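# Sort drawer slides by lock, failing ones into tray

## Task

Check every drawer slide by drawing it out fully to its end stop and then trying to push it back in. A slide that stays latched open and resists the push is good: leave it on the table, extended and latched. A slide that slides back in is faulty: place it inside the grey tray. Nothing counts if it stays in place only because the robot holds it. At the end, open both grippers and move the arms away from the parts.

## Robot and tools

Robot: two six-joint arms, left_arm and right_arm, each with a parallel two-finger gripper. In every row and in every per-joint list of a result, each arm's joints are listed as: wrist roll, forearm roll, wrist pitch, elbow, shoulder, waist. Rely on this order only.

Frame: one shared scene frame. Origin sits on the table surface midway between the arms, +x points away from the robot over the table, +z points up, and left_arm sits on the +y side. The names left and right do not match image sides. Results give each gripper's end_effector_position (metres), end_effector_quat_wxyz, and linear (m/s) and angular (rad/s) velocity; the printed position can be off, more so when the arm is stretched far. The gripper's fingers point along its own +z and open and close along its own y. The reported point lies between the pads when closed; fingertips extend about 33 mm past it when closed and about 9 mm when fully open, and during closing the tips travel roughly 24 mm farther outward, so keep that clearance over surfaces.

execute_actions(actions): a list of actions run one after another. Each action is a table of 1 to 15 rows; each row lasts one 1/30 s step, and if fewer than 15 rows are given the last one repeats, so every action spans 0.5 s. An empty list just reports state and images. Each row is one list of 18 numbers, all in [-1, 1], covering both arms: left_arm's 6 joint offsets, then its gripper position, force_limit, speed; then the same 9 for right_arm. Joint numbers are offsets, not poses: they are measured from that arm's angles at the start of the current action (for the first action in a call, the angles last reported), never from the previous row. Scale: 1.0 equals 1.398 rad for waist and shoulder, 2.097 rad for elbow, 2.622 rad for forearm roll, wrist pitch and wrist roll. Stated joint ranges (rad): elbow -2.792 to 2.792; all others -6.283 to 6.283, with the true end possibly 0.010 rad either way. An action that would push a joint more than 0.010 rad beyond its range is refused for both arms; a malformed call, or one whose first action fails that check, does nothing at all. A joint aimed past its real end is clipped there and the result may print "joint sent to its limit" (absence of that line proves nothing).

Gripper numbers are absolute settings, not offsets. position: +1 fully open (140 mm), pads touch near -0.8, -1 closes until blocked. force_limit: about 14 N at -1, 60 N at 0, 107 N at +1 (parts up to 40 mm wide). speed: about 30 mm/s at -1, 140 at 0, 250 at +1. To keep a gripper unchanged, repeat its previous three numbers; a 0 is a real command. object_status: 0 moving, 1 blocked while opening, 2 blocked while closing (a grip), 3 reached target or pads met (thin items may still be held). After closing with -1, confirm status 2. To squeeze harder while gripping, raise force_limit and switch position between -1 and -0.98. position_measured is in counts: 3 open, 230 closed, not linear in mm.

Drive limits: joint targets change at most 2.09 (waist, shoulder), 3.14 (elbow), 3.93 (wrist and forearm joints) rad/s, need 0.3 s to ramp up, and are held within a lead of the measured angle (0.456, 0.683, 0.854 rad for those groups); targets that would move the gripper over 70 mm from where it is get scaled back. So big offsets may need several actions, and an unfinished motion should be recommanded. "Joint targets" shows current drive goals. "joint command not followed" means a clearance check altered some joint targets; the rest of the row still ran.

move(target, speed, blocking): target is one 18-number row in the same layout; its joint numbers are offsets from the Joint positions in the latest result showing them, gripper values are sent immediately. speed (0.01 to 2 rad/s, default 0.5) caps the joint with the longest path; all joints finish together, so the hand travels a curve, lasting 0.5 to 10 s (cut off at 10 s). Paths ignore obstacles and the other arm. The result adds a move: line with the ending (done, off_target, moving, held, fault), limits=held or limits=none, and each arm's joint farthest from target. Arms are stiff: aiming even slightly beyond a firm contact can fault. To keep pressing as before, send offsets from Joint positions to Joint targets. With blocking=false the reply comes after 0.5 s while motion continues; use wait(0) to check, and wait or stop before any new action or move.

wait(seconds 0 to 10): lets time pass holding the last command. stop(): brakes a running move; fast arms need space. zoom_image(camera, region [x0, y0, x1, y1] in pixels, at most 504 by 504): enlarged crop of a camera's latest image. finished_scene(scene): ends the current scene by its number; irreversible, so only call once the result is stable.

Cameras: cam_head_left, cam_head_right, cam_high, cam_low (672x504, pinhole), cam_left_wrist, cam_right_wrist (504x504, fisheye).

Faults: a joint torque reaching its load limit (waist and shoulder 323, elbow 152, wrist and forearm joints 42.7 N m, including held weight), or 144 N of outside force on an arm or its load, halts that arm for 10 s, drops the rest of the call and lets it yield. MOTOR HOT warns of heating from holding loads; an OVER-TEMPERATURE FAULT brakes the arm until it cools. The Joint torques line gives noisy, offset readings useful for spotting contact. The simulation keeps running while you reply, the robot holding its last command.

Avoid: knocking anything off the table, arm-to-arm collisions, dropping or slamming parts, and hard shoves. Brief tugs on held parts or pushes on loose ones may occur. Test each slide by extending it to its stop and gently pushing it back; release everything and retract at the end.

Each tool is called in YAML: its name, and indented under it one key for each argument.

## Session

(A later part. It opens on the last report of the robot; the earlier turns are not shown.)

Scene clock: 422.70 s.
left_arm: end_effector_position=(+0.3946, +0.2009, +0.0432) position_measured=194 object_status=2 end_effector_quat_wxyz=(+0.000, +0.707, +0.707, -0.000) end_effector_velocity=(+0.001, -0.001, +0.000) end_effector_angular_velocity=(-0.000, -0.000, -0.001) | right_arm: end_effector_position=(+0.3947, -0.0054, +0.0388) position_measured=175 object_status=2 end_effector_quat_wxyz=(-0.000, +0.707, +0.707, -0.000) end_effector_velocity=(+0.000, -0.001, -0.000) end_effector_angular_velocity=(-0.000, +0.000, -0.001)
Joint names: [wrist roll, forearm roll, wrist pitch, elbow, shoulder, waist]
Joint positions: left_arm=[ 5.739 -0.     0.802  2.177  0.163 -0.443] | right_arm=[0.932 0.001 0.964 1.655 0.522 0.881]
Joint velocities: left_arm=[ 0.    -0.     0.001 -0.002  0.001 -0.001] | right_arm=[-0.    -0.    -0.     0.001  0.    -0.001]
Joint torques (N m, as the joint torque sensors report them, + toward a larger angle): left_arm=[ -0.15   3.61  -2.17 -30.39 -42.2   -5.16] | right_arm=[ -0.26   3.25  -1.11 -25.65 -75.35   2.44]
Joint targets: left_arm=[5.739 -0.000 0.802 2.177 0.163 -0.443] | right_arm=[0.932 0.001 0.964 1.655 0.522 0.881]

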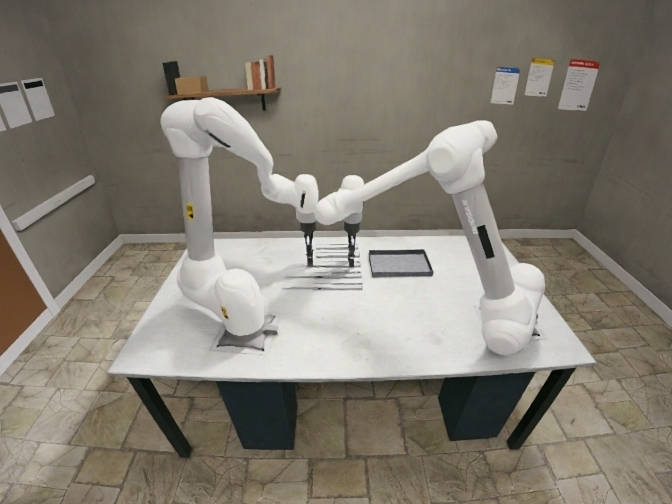

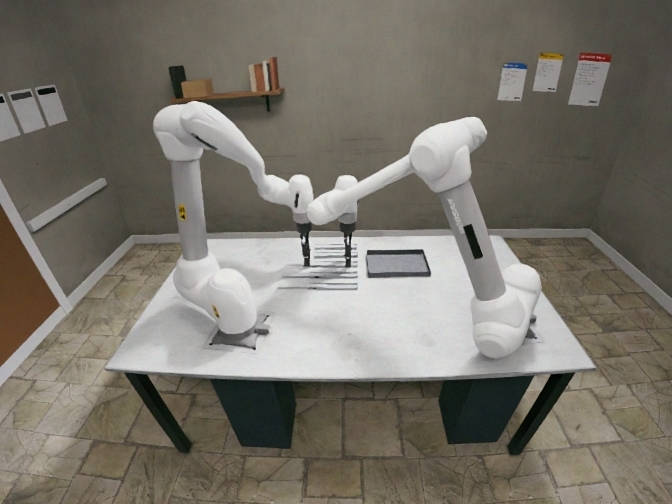

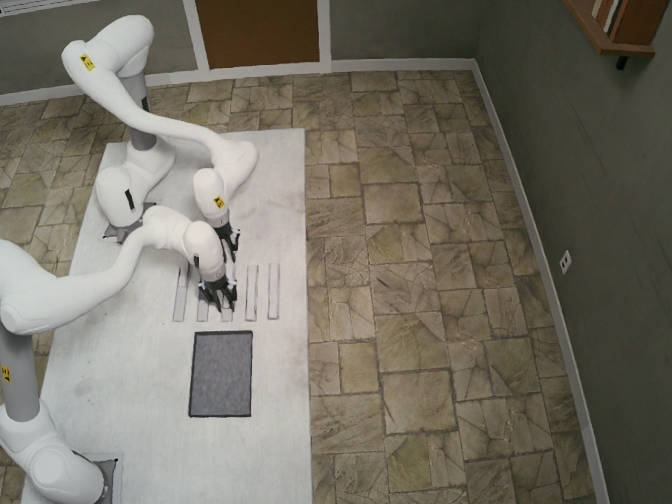

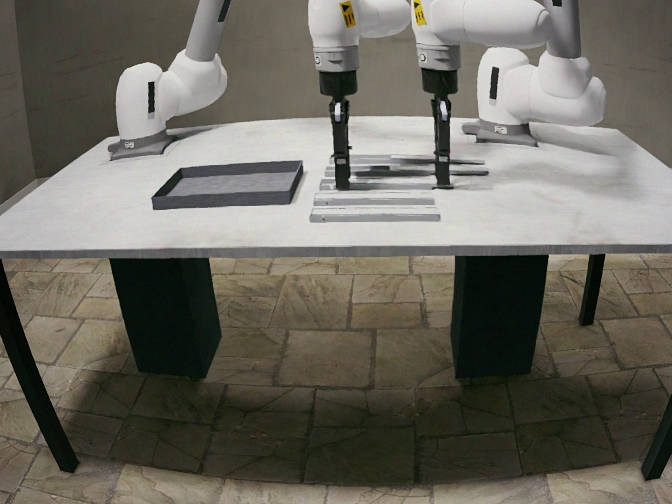

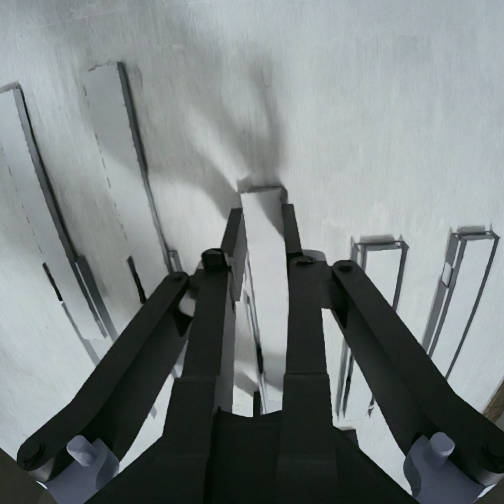

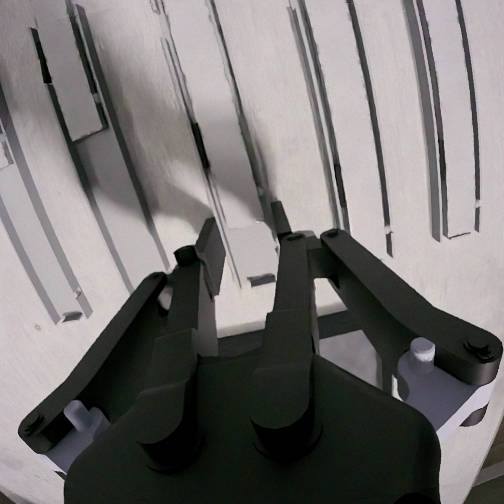

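move:
  target: [0.0343,0,-0.0027,0.0176,-0.022,0.0637,-1,-0.6,-0.5,0,0,0,0,0,0,-1,0,-0.7]
  speed: 0.07

move:
  target: [0.0439,0,-0.002,0.0153,-0.0197,0.0823,-1,-0.6,-0.5,0,0,0,0,0,0,-1,0,-0.7]
  speed: 0.07

move:
  target: [-0.012,0,0,-0.004,0.0052,-0.0225,-1,-0.6,-0.5,0,0,0,0,0,0,-1,0,-0.7]
  speed: 0.04

Scene clock: 433.33 s.
left_arm: end_effector_position=(+0.3945, +0.2509, +0.0435) position_measured=194 object_status=2 end_effector_quat_wxyz=(+0.001, +0.707, +0.707, +0.000) end_effector_velocity=(+0.001, +0.001, +0.000) end_effector_angular_velocity=(+0.001, -0.001, +0.001) | right_arm: end_effector_position=(+0.3947, -0.0054, +0.0388) position_measured=175 object_status=2 end_effector_quat_wxyz=(-0.000, +0.707, +0.707, -0.000) end_effector_velocity=(+0.000, +0.001, +0.001) end_effector_angular_velocity=(+0.001, -0.001, +0.000)
Joint names: [wrist roll, forearm roll, wrist pitch, elbow, shoulder, waist]
Joint positions: left_arm=[ 5.829 -0.     0.795  2.214  0.132 -0.354] | right_arm=[0.932 0.001 0.964 1.655 0.522 0.881]
Joint velocities: left_arm=[ 0.     0.001  0.    -0.    -0.     0.002] | right_arm=[ 0.    -0.    -0.    -0.001 -0.     0.001]
Joint torques (N m, as the joint torque sensors report them, + toward a larger angle): left_arm=[  0.01   3.56   0.42 -32.35 -45.63  -3.87] | right_arm=[ -0.38   2.7   -0.46 -24.41 -73.78   1.79]
Joint targets: left_arm=[5.829 -0.000 0.795 2.214 0.132 -0.354] | right_arm=[0.932 0.001 0.964 1.655 0.522 0.881]
move: done; limits=none; left_arm: farthest joint: the waist, 0.000 radians from its target (0.089 radians at the start); right_arm: farthest joint: the waist, 0.000 radians from its target (0.000 radians at the start)

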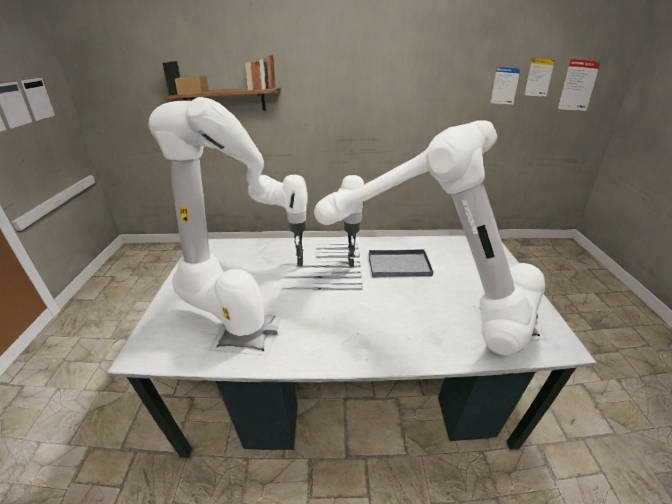

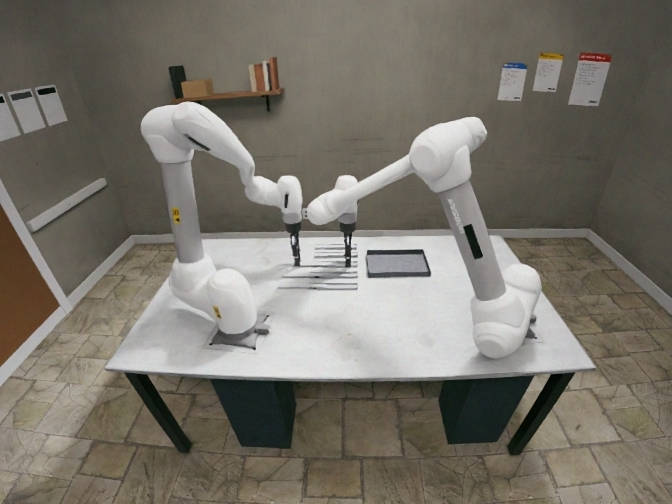

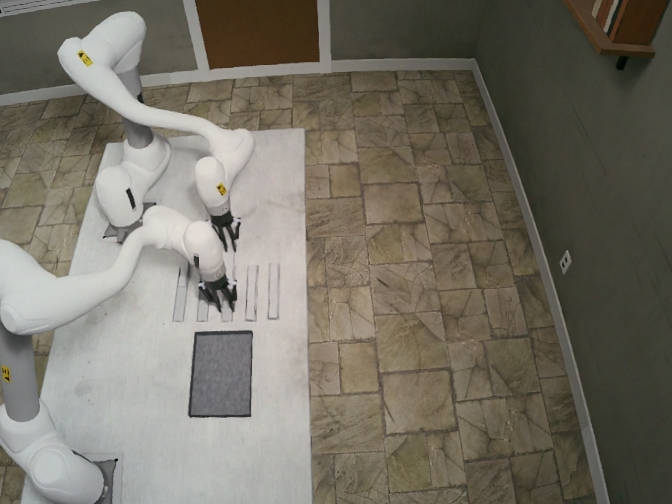

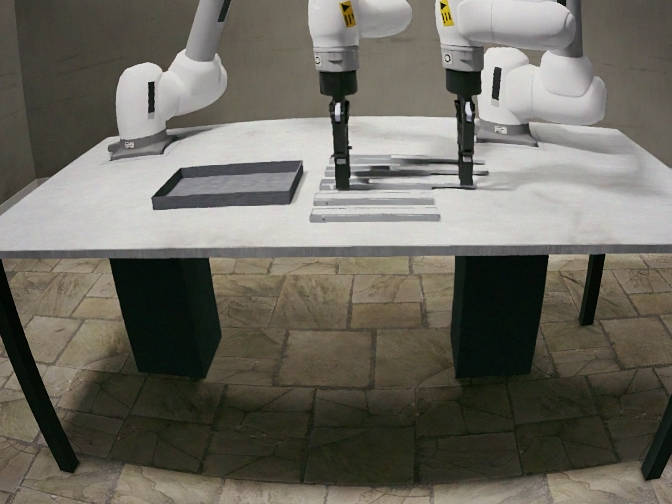

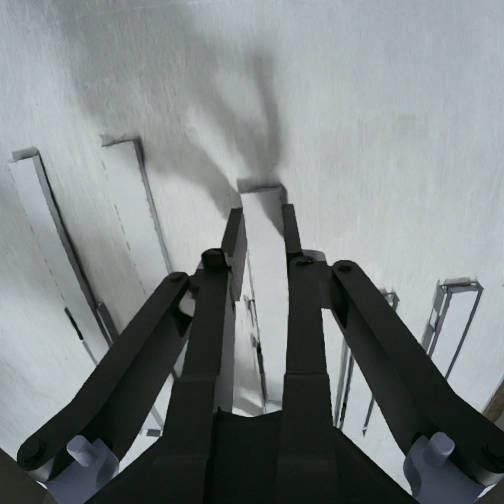

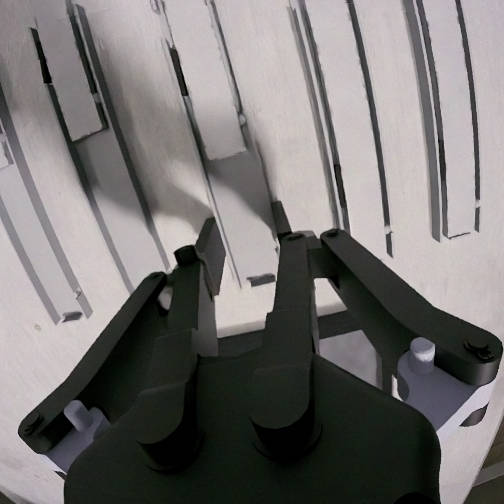

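Scene clock: 435.27 s.
left_arm: end_effector_position=(+0.3948, +0.3096, +0.0437) position_measured=194 object_status=2 end_effector_quat_wxyz=(+0.001, +0.707, +0.707, +0.000) end_effector_velocity=(+0.000, +0.000, +0.000) end_effector_angular_velocity=(-0.000, +0.000, +0.001) | right_arm: end_effector_position=(+0.3948, -0.0054, +0.0388) position_measured=175 object_status=2 end_effector_quat_wxyz=(-0.000, +0.707, +0.707, -0.000) end_effector_velocity=(+0.000, +0.000, +0.001) end_effector_angular_velocity=(+0.001, -0.001, +0.000)
Joint names: [wrist roll, forearm roll, wrist pitch, elbow, shoulder, waist]
Joint positions: left_arm=[ 5.944 -0.     0.79   2.246  0.104 -0.239] | right_arm=[0.932 0.001 0.964 1.655 0.522 0.881]
Joint velocities: left_arm=[-0.    -0.     0.001 -0.    -0.001  0.001] | right_arm=[-0.    -0.     0.    -0.001 -0.    -0.   ]
Joint torques (N m, as the joint torque sensors report them, + toward a larger angle): left_arm=[ -0.13  11.1    3.79 -21.38 -38.59   9.  ] | right_arm=[ -0.56  -2.62  10.24 -11.84 -84.4  -11.45]
Joint targets: left_arm=[5.944 -0.000 0.790 2.246 0.104 -0.239] | right_arm=[0.932 0.001 0.964 1.655 0.522 0.881]
move: done; limits=none; left_arm: farthest joint: the waist, 0.000 radians from its target (0.115 radians at the start); right_arm: farthest joint: the waist, 0.000 radians from its target (0.000 radians at the start)

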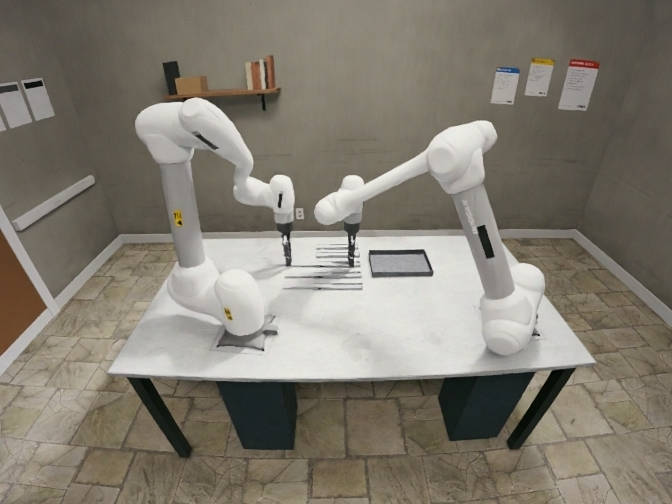

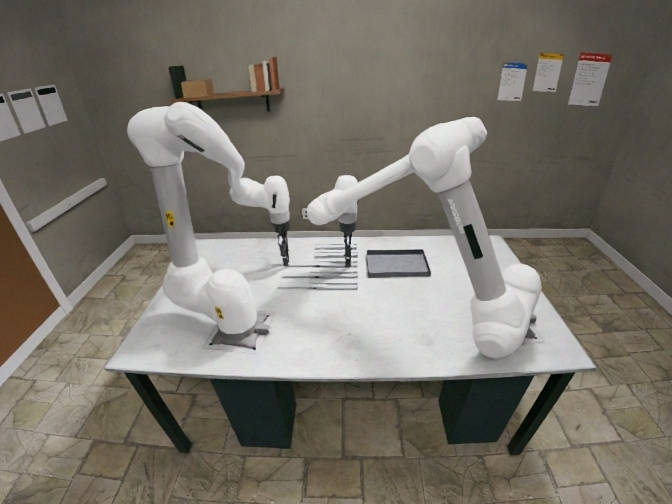

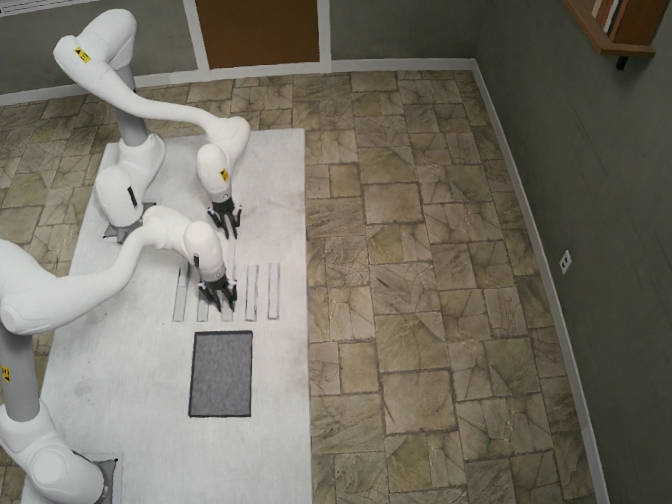

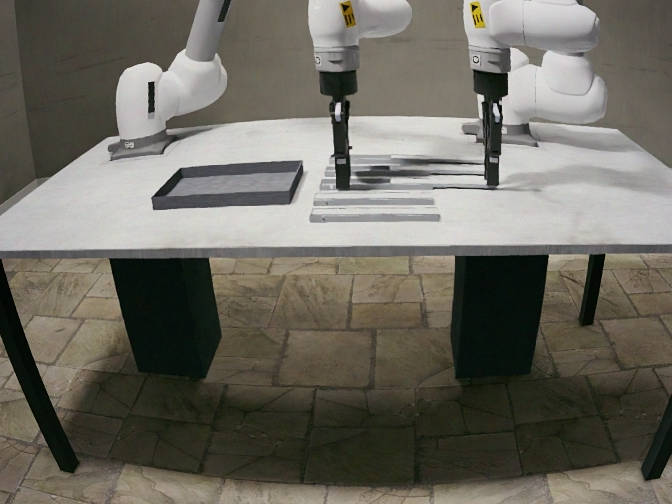

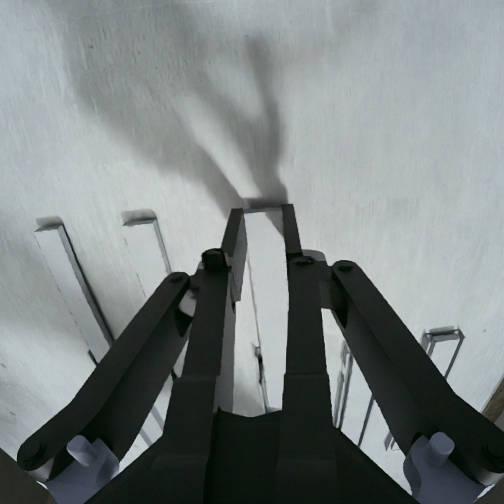

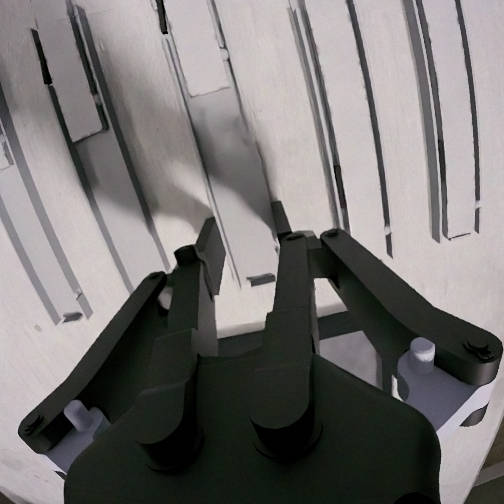

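Scene clock: 436.30 s.
left_arm: end_effector_position=(+0.3957, +0.2937, +0.0437) position_measured=194 object_status=2 end_effector_quat_wxyz=(+0.001, +0.707, +0.707, +0.001) end_effector_velocity=(+0.001, -0.001, +0.001) end_effector_angular_velocity=(-0.000, -0.001, -0.002) | right_arm: end_effector_position=(+0.3947, -0.0055, +0.0387) position_measured=175 object_status=2 end_effector_quat_wxyz=(-0.000, +0.707, +0.707, -0.000) end_effector_velocity=(+0.000, -0.000, -0.000) end_effector_angular_velocity=(-0.000, +0.000, -0.001)
Joint names: [wrist roll, forearm roll, wrist pitch, elbow, shoulder, waist]
Joint positions: left_arm=[ 5.913 -0.     0.79   2.237  0.112 -0.271] | right_arm=[0.932 0.001 0.964 1.655 0.522 0.881]
Joint velocities: left_arm=[ 0.     0.     0.001 -0.002 -0.001 -0.002] | right_arm=[-0.    -0.    -0.001  0.     0.    -0.001]
Joint torques (N m, as the joint torque sensors report them, + toward a larger angle): left_arm=[ -0.11  -6.68  -7.24 -45.87 -43.92 -23.5 ] | right_arm=[ -0.97   9.28 -10.38 -37.48 -66.51  19.68]
Joint targets: left_arm=[5.913 -0.000 0.790 2.237 0.112 -0.271] | right_arm=[0.932 0.001 0.964 1.655 0.522 0.881]
move: done; limits=none; left_arm: farthest joint: the waist, 0.000 radians from its target (0.031 radians at the start); right_arm: farthest joint: the waist, 0.000 radians from its target (0.000 radians at the start)

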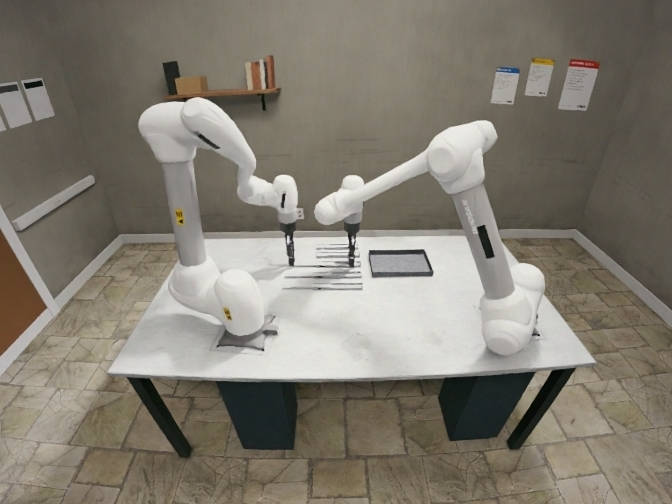

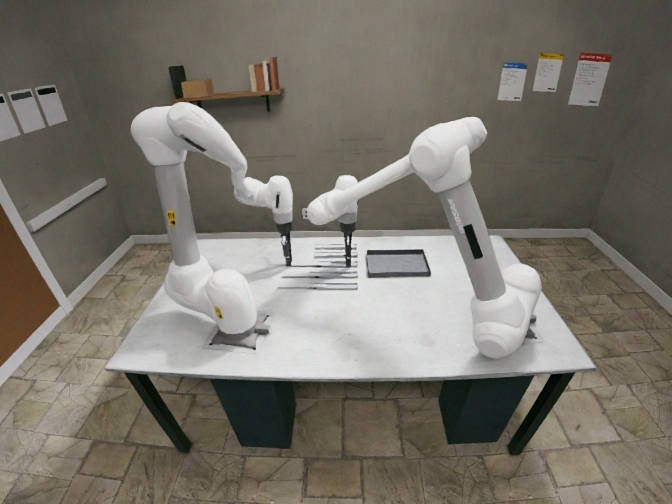

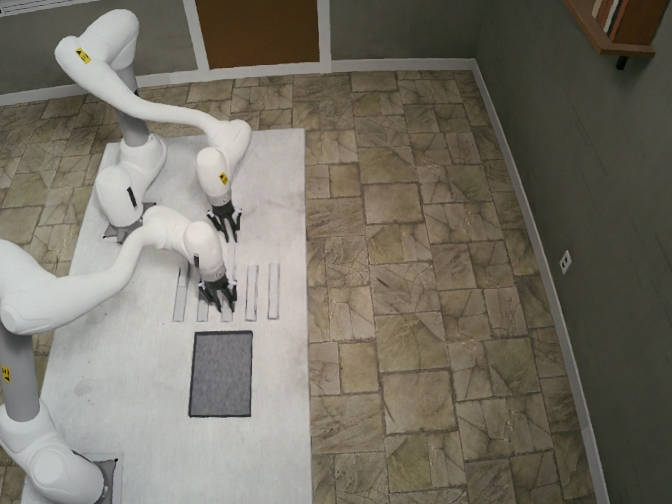

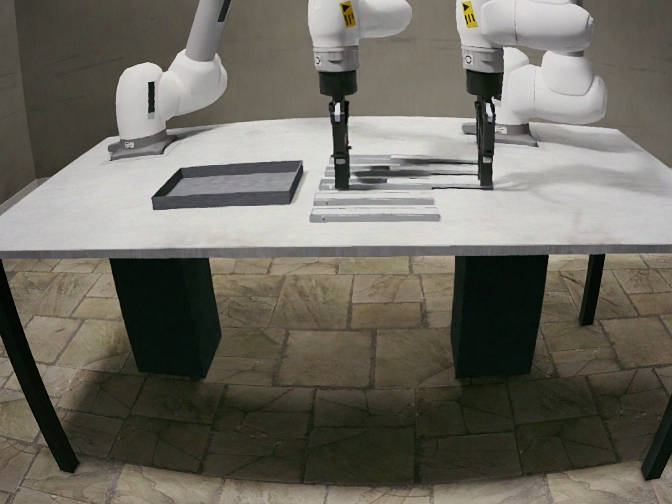

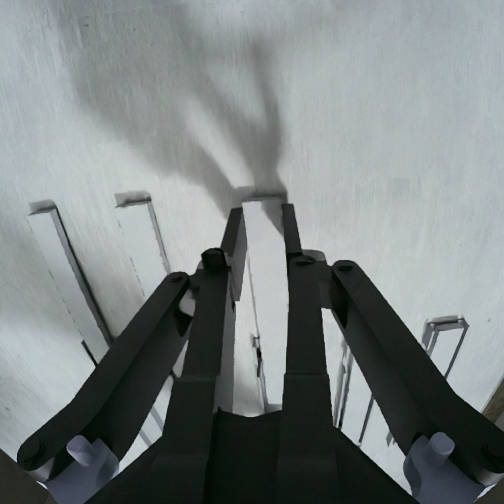

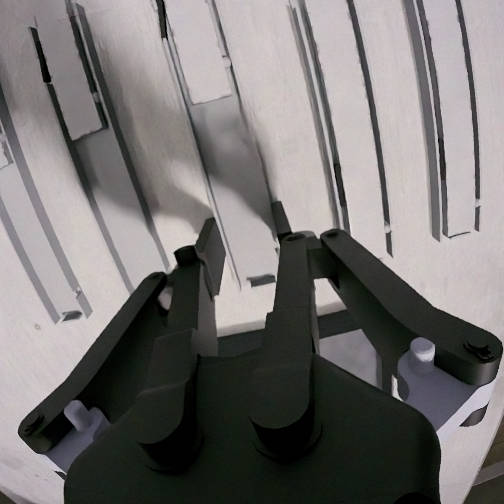

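execute_actions:
  actions:
    - [[0,0,0,0,0,0,-0.2,-0.6,0.3,0,0,0,0,0,0,-0.2,0,0.3]]
    - [[0,0,0.03,-0.015,-0.035,0,-0.2,-0.6,0.3,0,0,0.023,-0.012,-0.025,0,-0.2,0,0.3]]
    - [[0,0,0,0,0,0,-1,-0.6,0.3,0,0,0,0,0,0,-0.2,0,0.3]]

move:
  target: [-0.0652,0,0.0145,-0.1068,0.1355,-0.1216,-1,-0.6,0.3,-0.0297,0,0.0149,-0.0515,0.05,-0.0558,-0.2,0,0.3]
  speed: 0.3

Scene clock: 465.60 s.
left_arm: end_effector_position=(+0.3962, +0.2934, +0.0795) position_measured=231 object_status=3 end_effector_quat_wxyz=(+0.002, +0.707, +0.707, +0.001) end_effector_velocity=(-0.000, +0.000, +0.000) end_effector_angular_velocity=(-0.001, -0.001, +0.001) | right_arm: end_effector_position=(+0.3943, -0.0060, +0.0774) position_measured=154 object_status=3 end_effector_quat_wxyz=(-0.000, +0.707, +0.707, -0.000) end_effector_velocity=(+0.001, -0.000, +0.001) end_effector_angular_velocity=(+0.000, -0.001, -0.000)
Joint names: [wrist roll, forearm roll, wrist pitch, elbow, shoulder, waist]
Joint positions: left_arm=[ 5.913 -0.     0.868  2.206  0.063 -0.271] | right_arm=[0.932 0.001 1.025 1.63  0.487 0.881]
Joint velocities: left_arm=[-0.    -0.001  0.     0.001 -0.001  0.   ] | right_arm=[-0.    -0.001 -0.    -0.    -0.001 -0.001]
Joint torques (N m, as the joint torque sensors report them, + toward a larger angle): left_arm=[ -0.08   3.37   0.13 -32.7  -37.38  -5.14] | right_arm=[ -0.06   3.66  -0.36 -36.6  -90.23   3.17]
Joint targets: left_arm=[5.913 -0.000 0.868 2.206 0.063 -0.271] | right_arm=[0.932 0.001 1.025 1.630 0.487 0.881]

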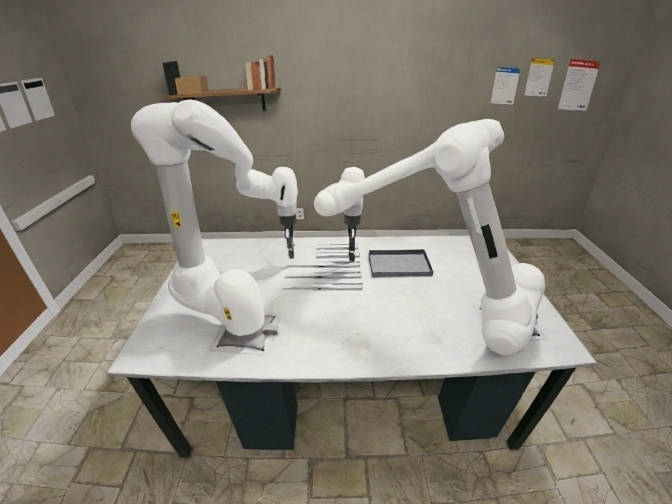

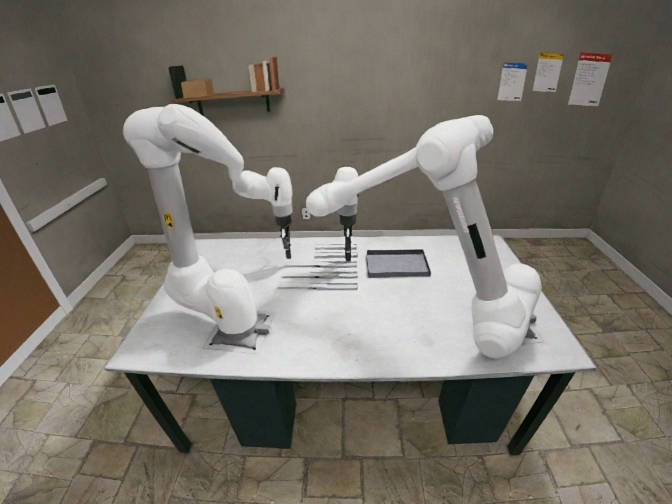

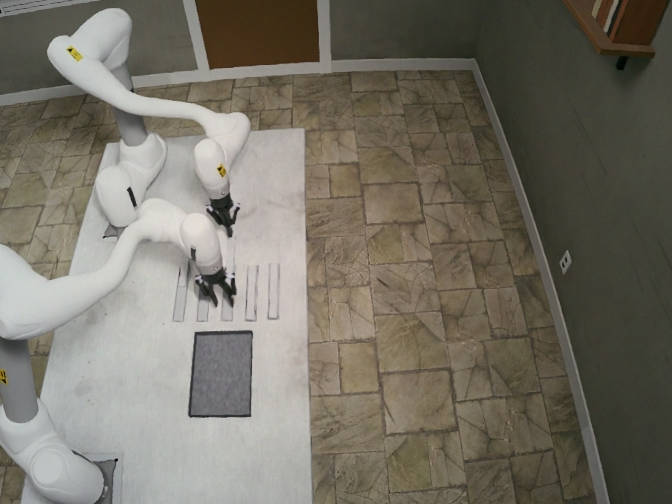

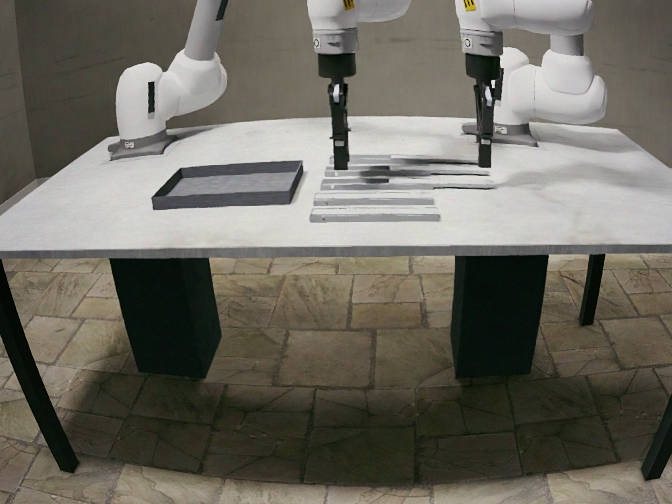

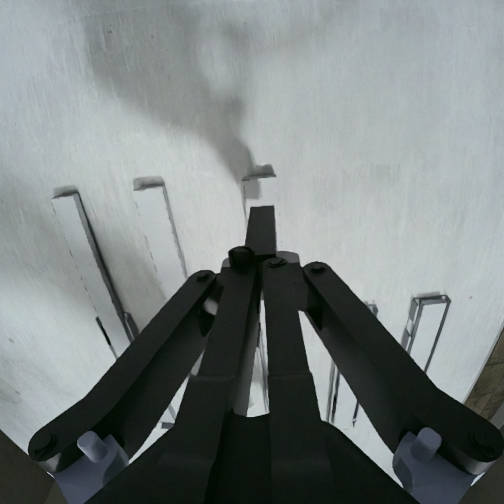

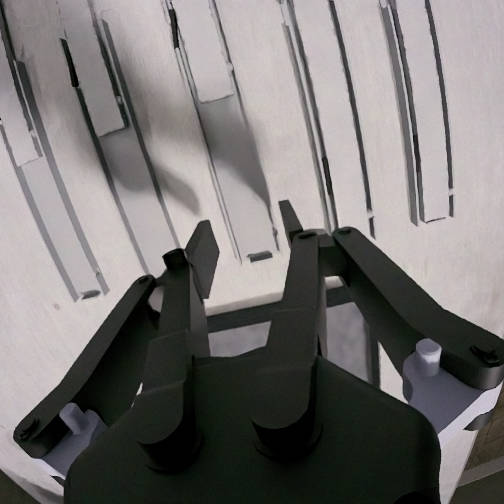

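Scene clock: 466.73 s.
left_arm: end_effector_position=(+0.4751, +0.1540, +0.0762) position_measured=231 object_status=3 end_effector_quat_wxyz=(+0.001, +0.707, +0.707, +0.000) end_effector_velocity=(+0.001, -0.000, -0.000) end_effector_angular_velocity=(+0.001, -0.000, +0.000) | right_arm: end_effector_position=(+0.4742, -0.0052, +0.0742) position_measured=154 object_status=3 end_effector_quat_wxyz=(-0.000, +0.707, +0.707, -0.001) end_effector_velocity=(+0.000, +0.001, +0.002) end_effector_angular_velocity=(+0.002, -0.002, +0.000)
Joint names: [wrist roll, forearm roll, wrist pitch, elbow, shoulder, waist]
Joint positions: left_arm=[ 5.742 -0.     0.906  1.982  0.252 -0.441] | right_arm=[0.854 0.001 1.064 1.522 0.557 0.803]
Joint velocities: left_arm=[-0.001  0.001 -0.    -0.001  0.001  0.   ] | right_arm=[ 0.    -0.     0.    -0.001 -0.002  0.   ]
Joint torques (N m, as the joint torque sensors report them, + toward a larger angle): left_arm=[ -0.3    3.36   0.25 -33.95 -58.59  -6.88] | right_arm=[ -0.12   3.83  -0.37 -37.87 -97.21   2.79]
Joint targets: left_arm=[5.742 -0.000 0.906 1.982 0.252 -0.441] | right_arm=[0.854 0.001 1.064 1.522 0.557 0.803]
move: done; limits=none; left_arm: farthest joint: the waist, 0.000 radians from its target (0.170 radians at the start); right_arm: farthest joint: the waist, 0.000 radians from its target (0.078 radians at the start)

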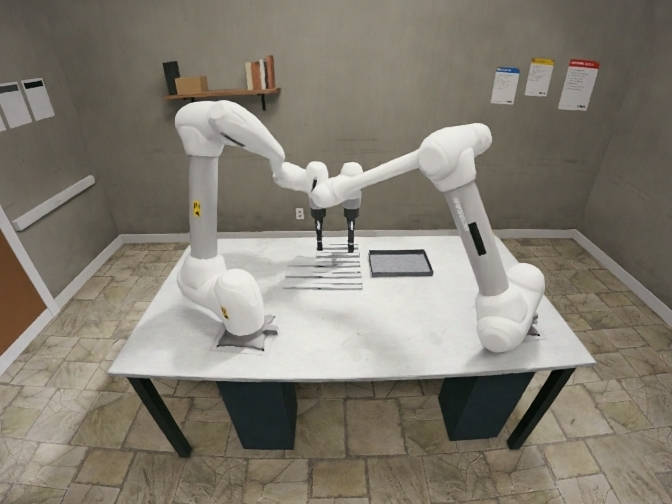

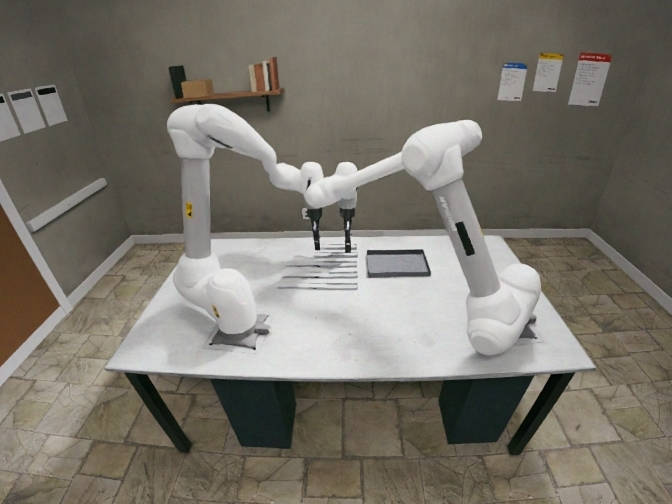

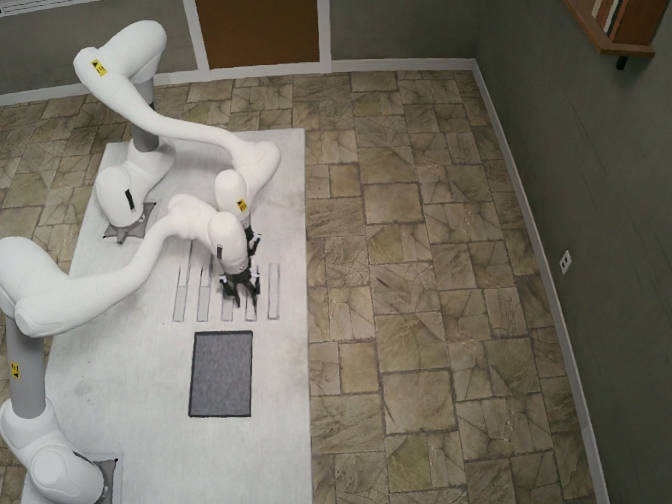

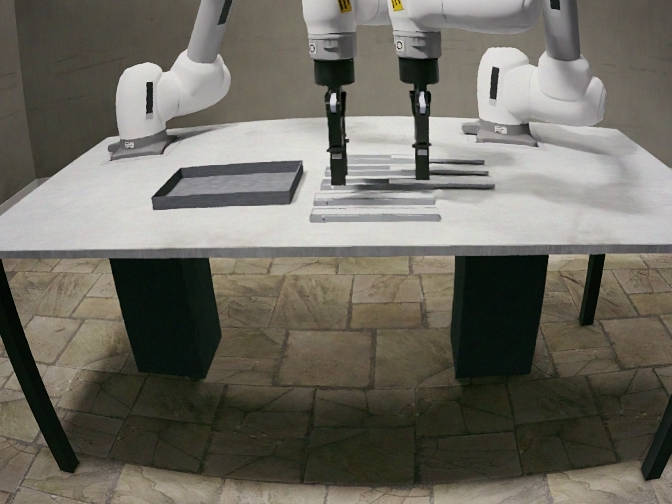

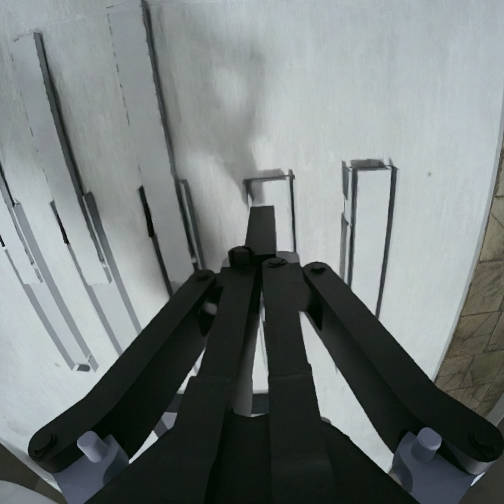

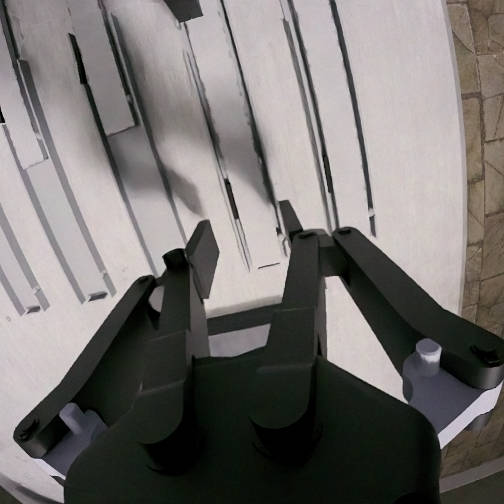

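execute_actions:
  actions:
    - [[0.0024,0,0.0008,-0.0049,0.0057,0.0045,-1,-0.6,0.3,-0.0026,0,0.0014,-0.0045,0.0041,-0.0049,-0.2,0,0.3]]
    - [[0,0,0,0,0,0,-1,-0.6,0.3,0,0,0,0,0,0,-0.2,0,0.3]]

Scene clock: 479.13 s.
left_arm: end_effector_position=(+0.4816, +0.1545, +0.0759) position_measured=231 object_status=3 end_effector_quat_wxyz=(+0.001, +0.707, +0.707, +0.000) end_effector_velocity=(+0.000, -0.000, -0.001) end_effector_angular_velocity=(+0.001, +0.000, -0.001) | right_arm: end_effector_position=(+0.4812, -0.0057, +0.0741) position_measured=154 object_status=3 end_effector_quat_wxyz=(-0.000, +0.707, +0.707, -0.001) end_effector_velocity=(+0.000, -0.000, +0.001) end_effector_angular_velocity=(+0.000, -0.001, +0.000)
Joint names: [wrist roll, forearm roll, wrist pitch, elbow, shoulder, waist]
Joint positions: left_arm=[ 5.748 -0.     0.908  1.972  0.26  -0.435] | right_arm=[0.847 0.001 1.067 1.513 0.563 0.796]
Joint velocities: left_arm=[ 0.     0.    -0.001 -0.     0.001 -0.001] | right_arm=[-0.    -0.     0.     0.    -0.001 -0.   ]
Joint torques (N m, as the joint torque sensors report them, + toward a larger angle): left_arm=[ -0.07   3.43   0.14 -33.78 -58.91  -5.24] | right_arm=[ -0.05   3.84  -0.33 -37.93 -98.69   3.14]
Joint targets: left_arm=[5.748 -0.000 0.908 1.972 0.260 -0.435] | right_arm=[0.847 0.001 1.067 1.513 0.563 0.796]

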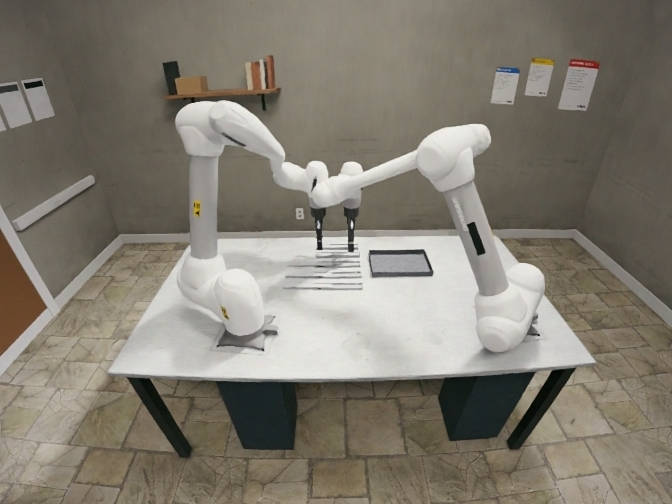

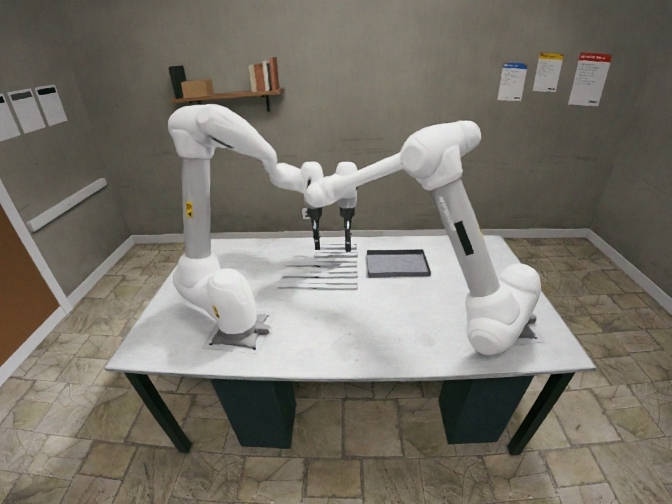

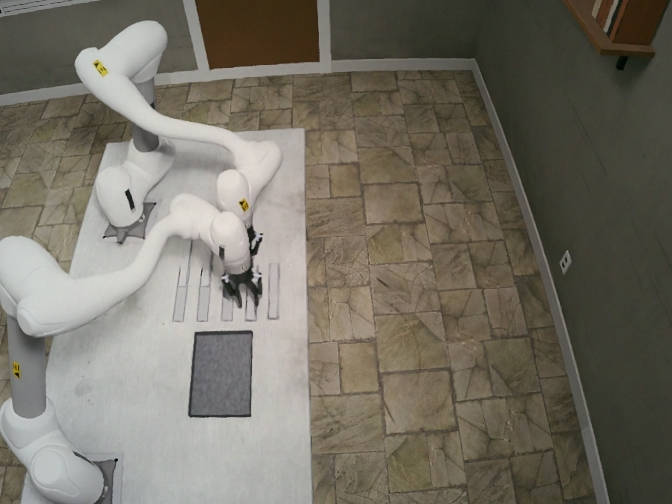

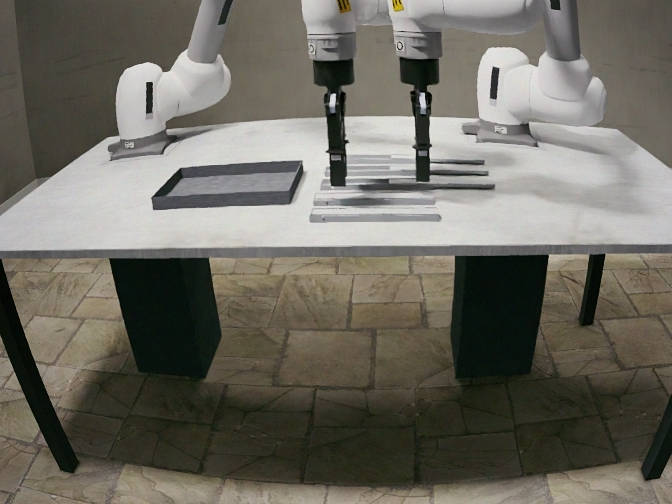

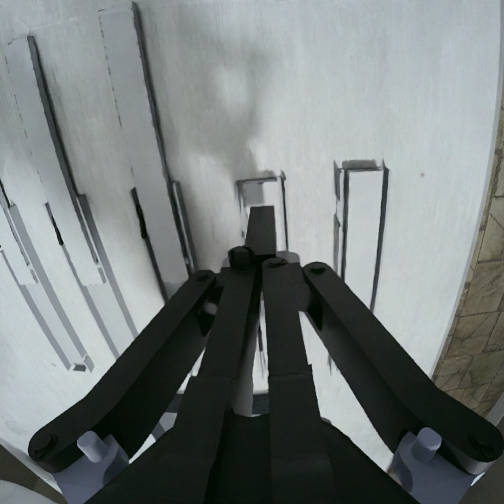

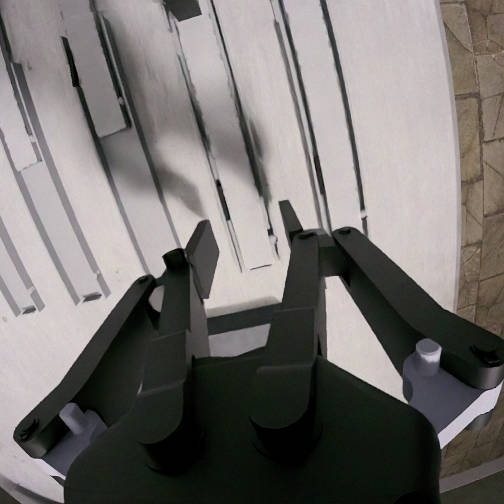

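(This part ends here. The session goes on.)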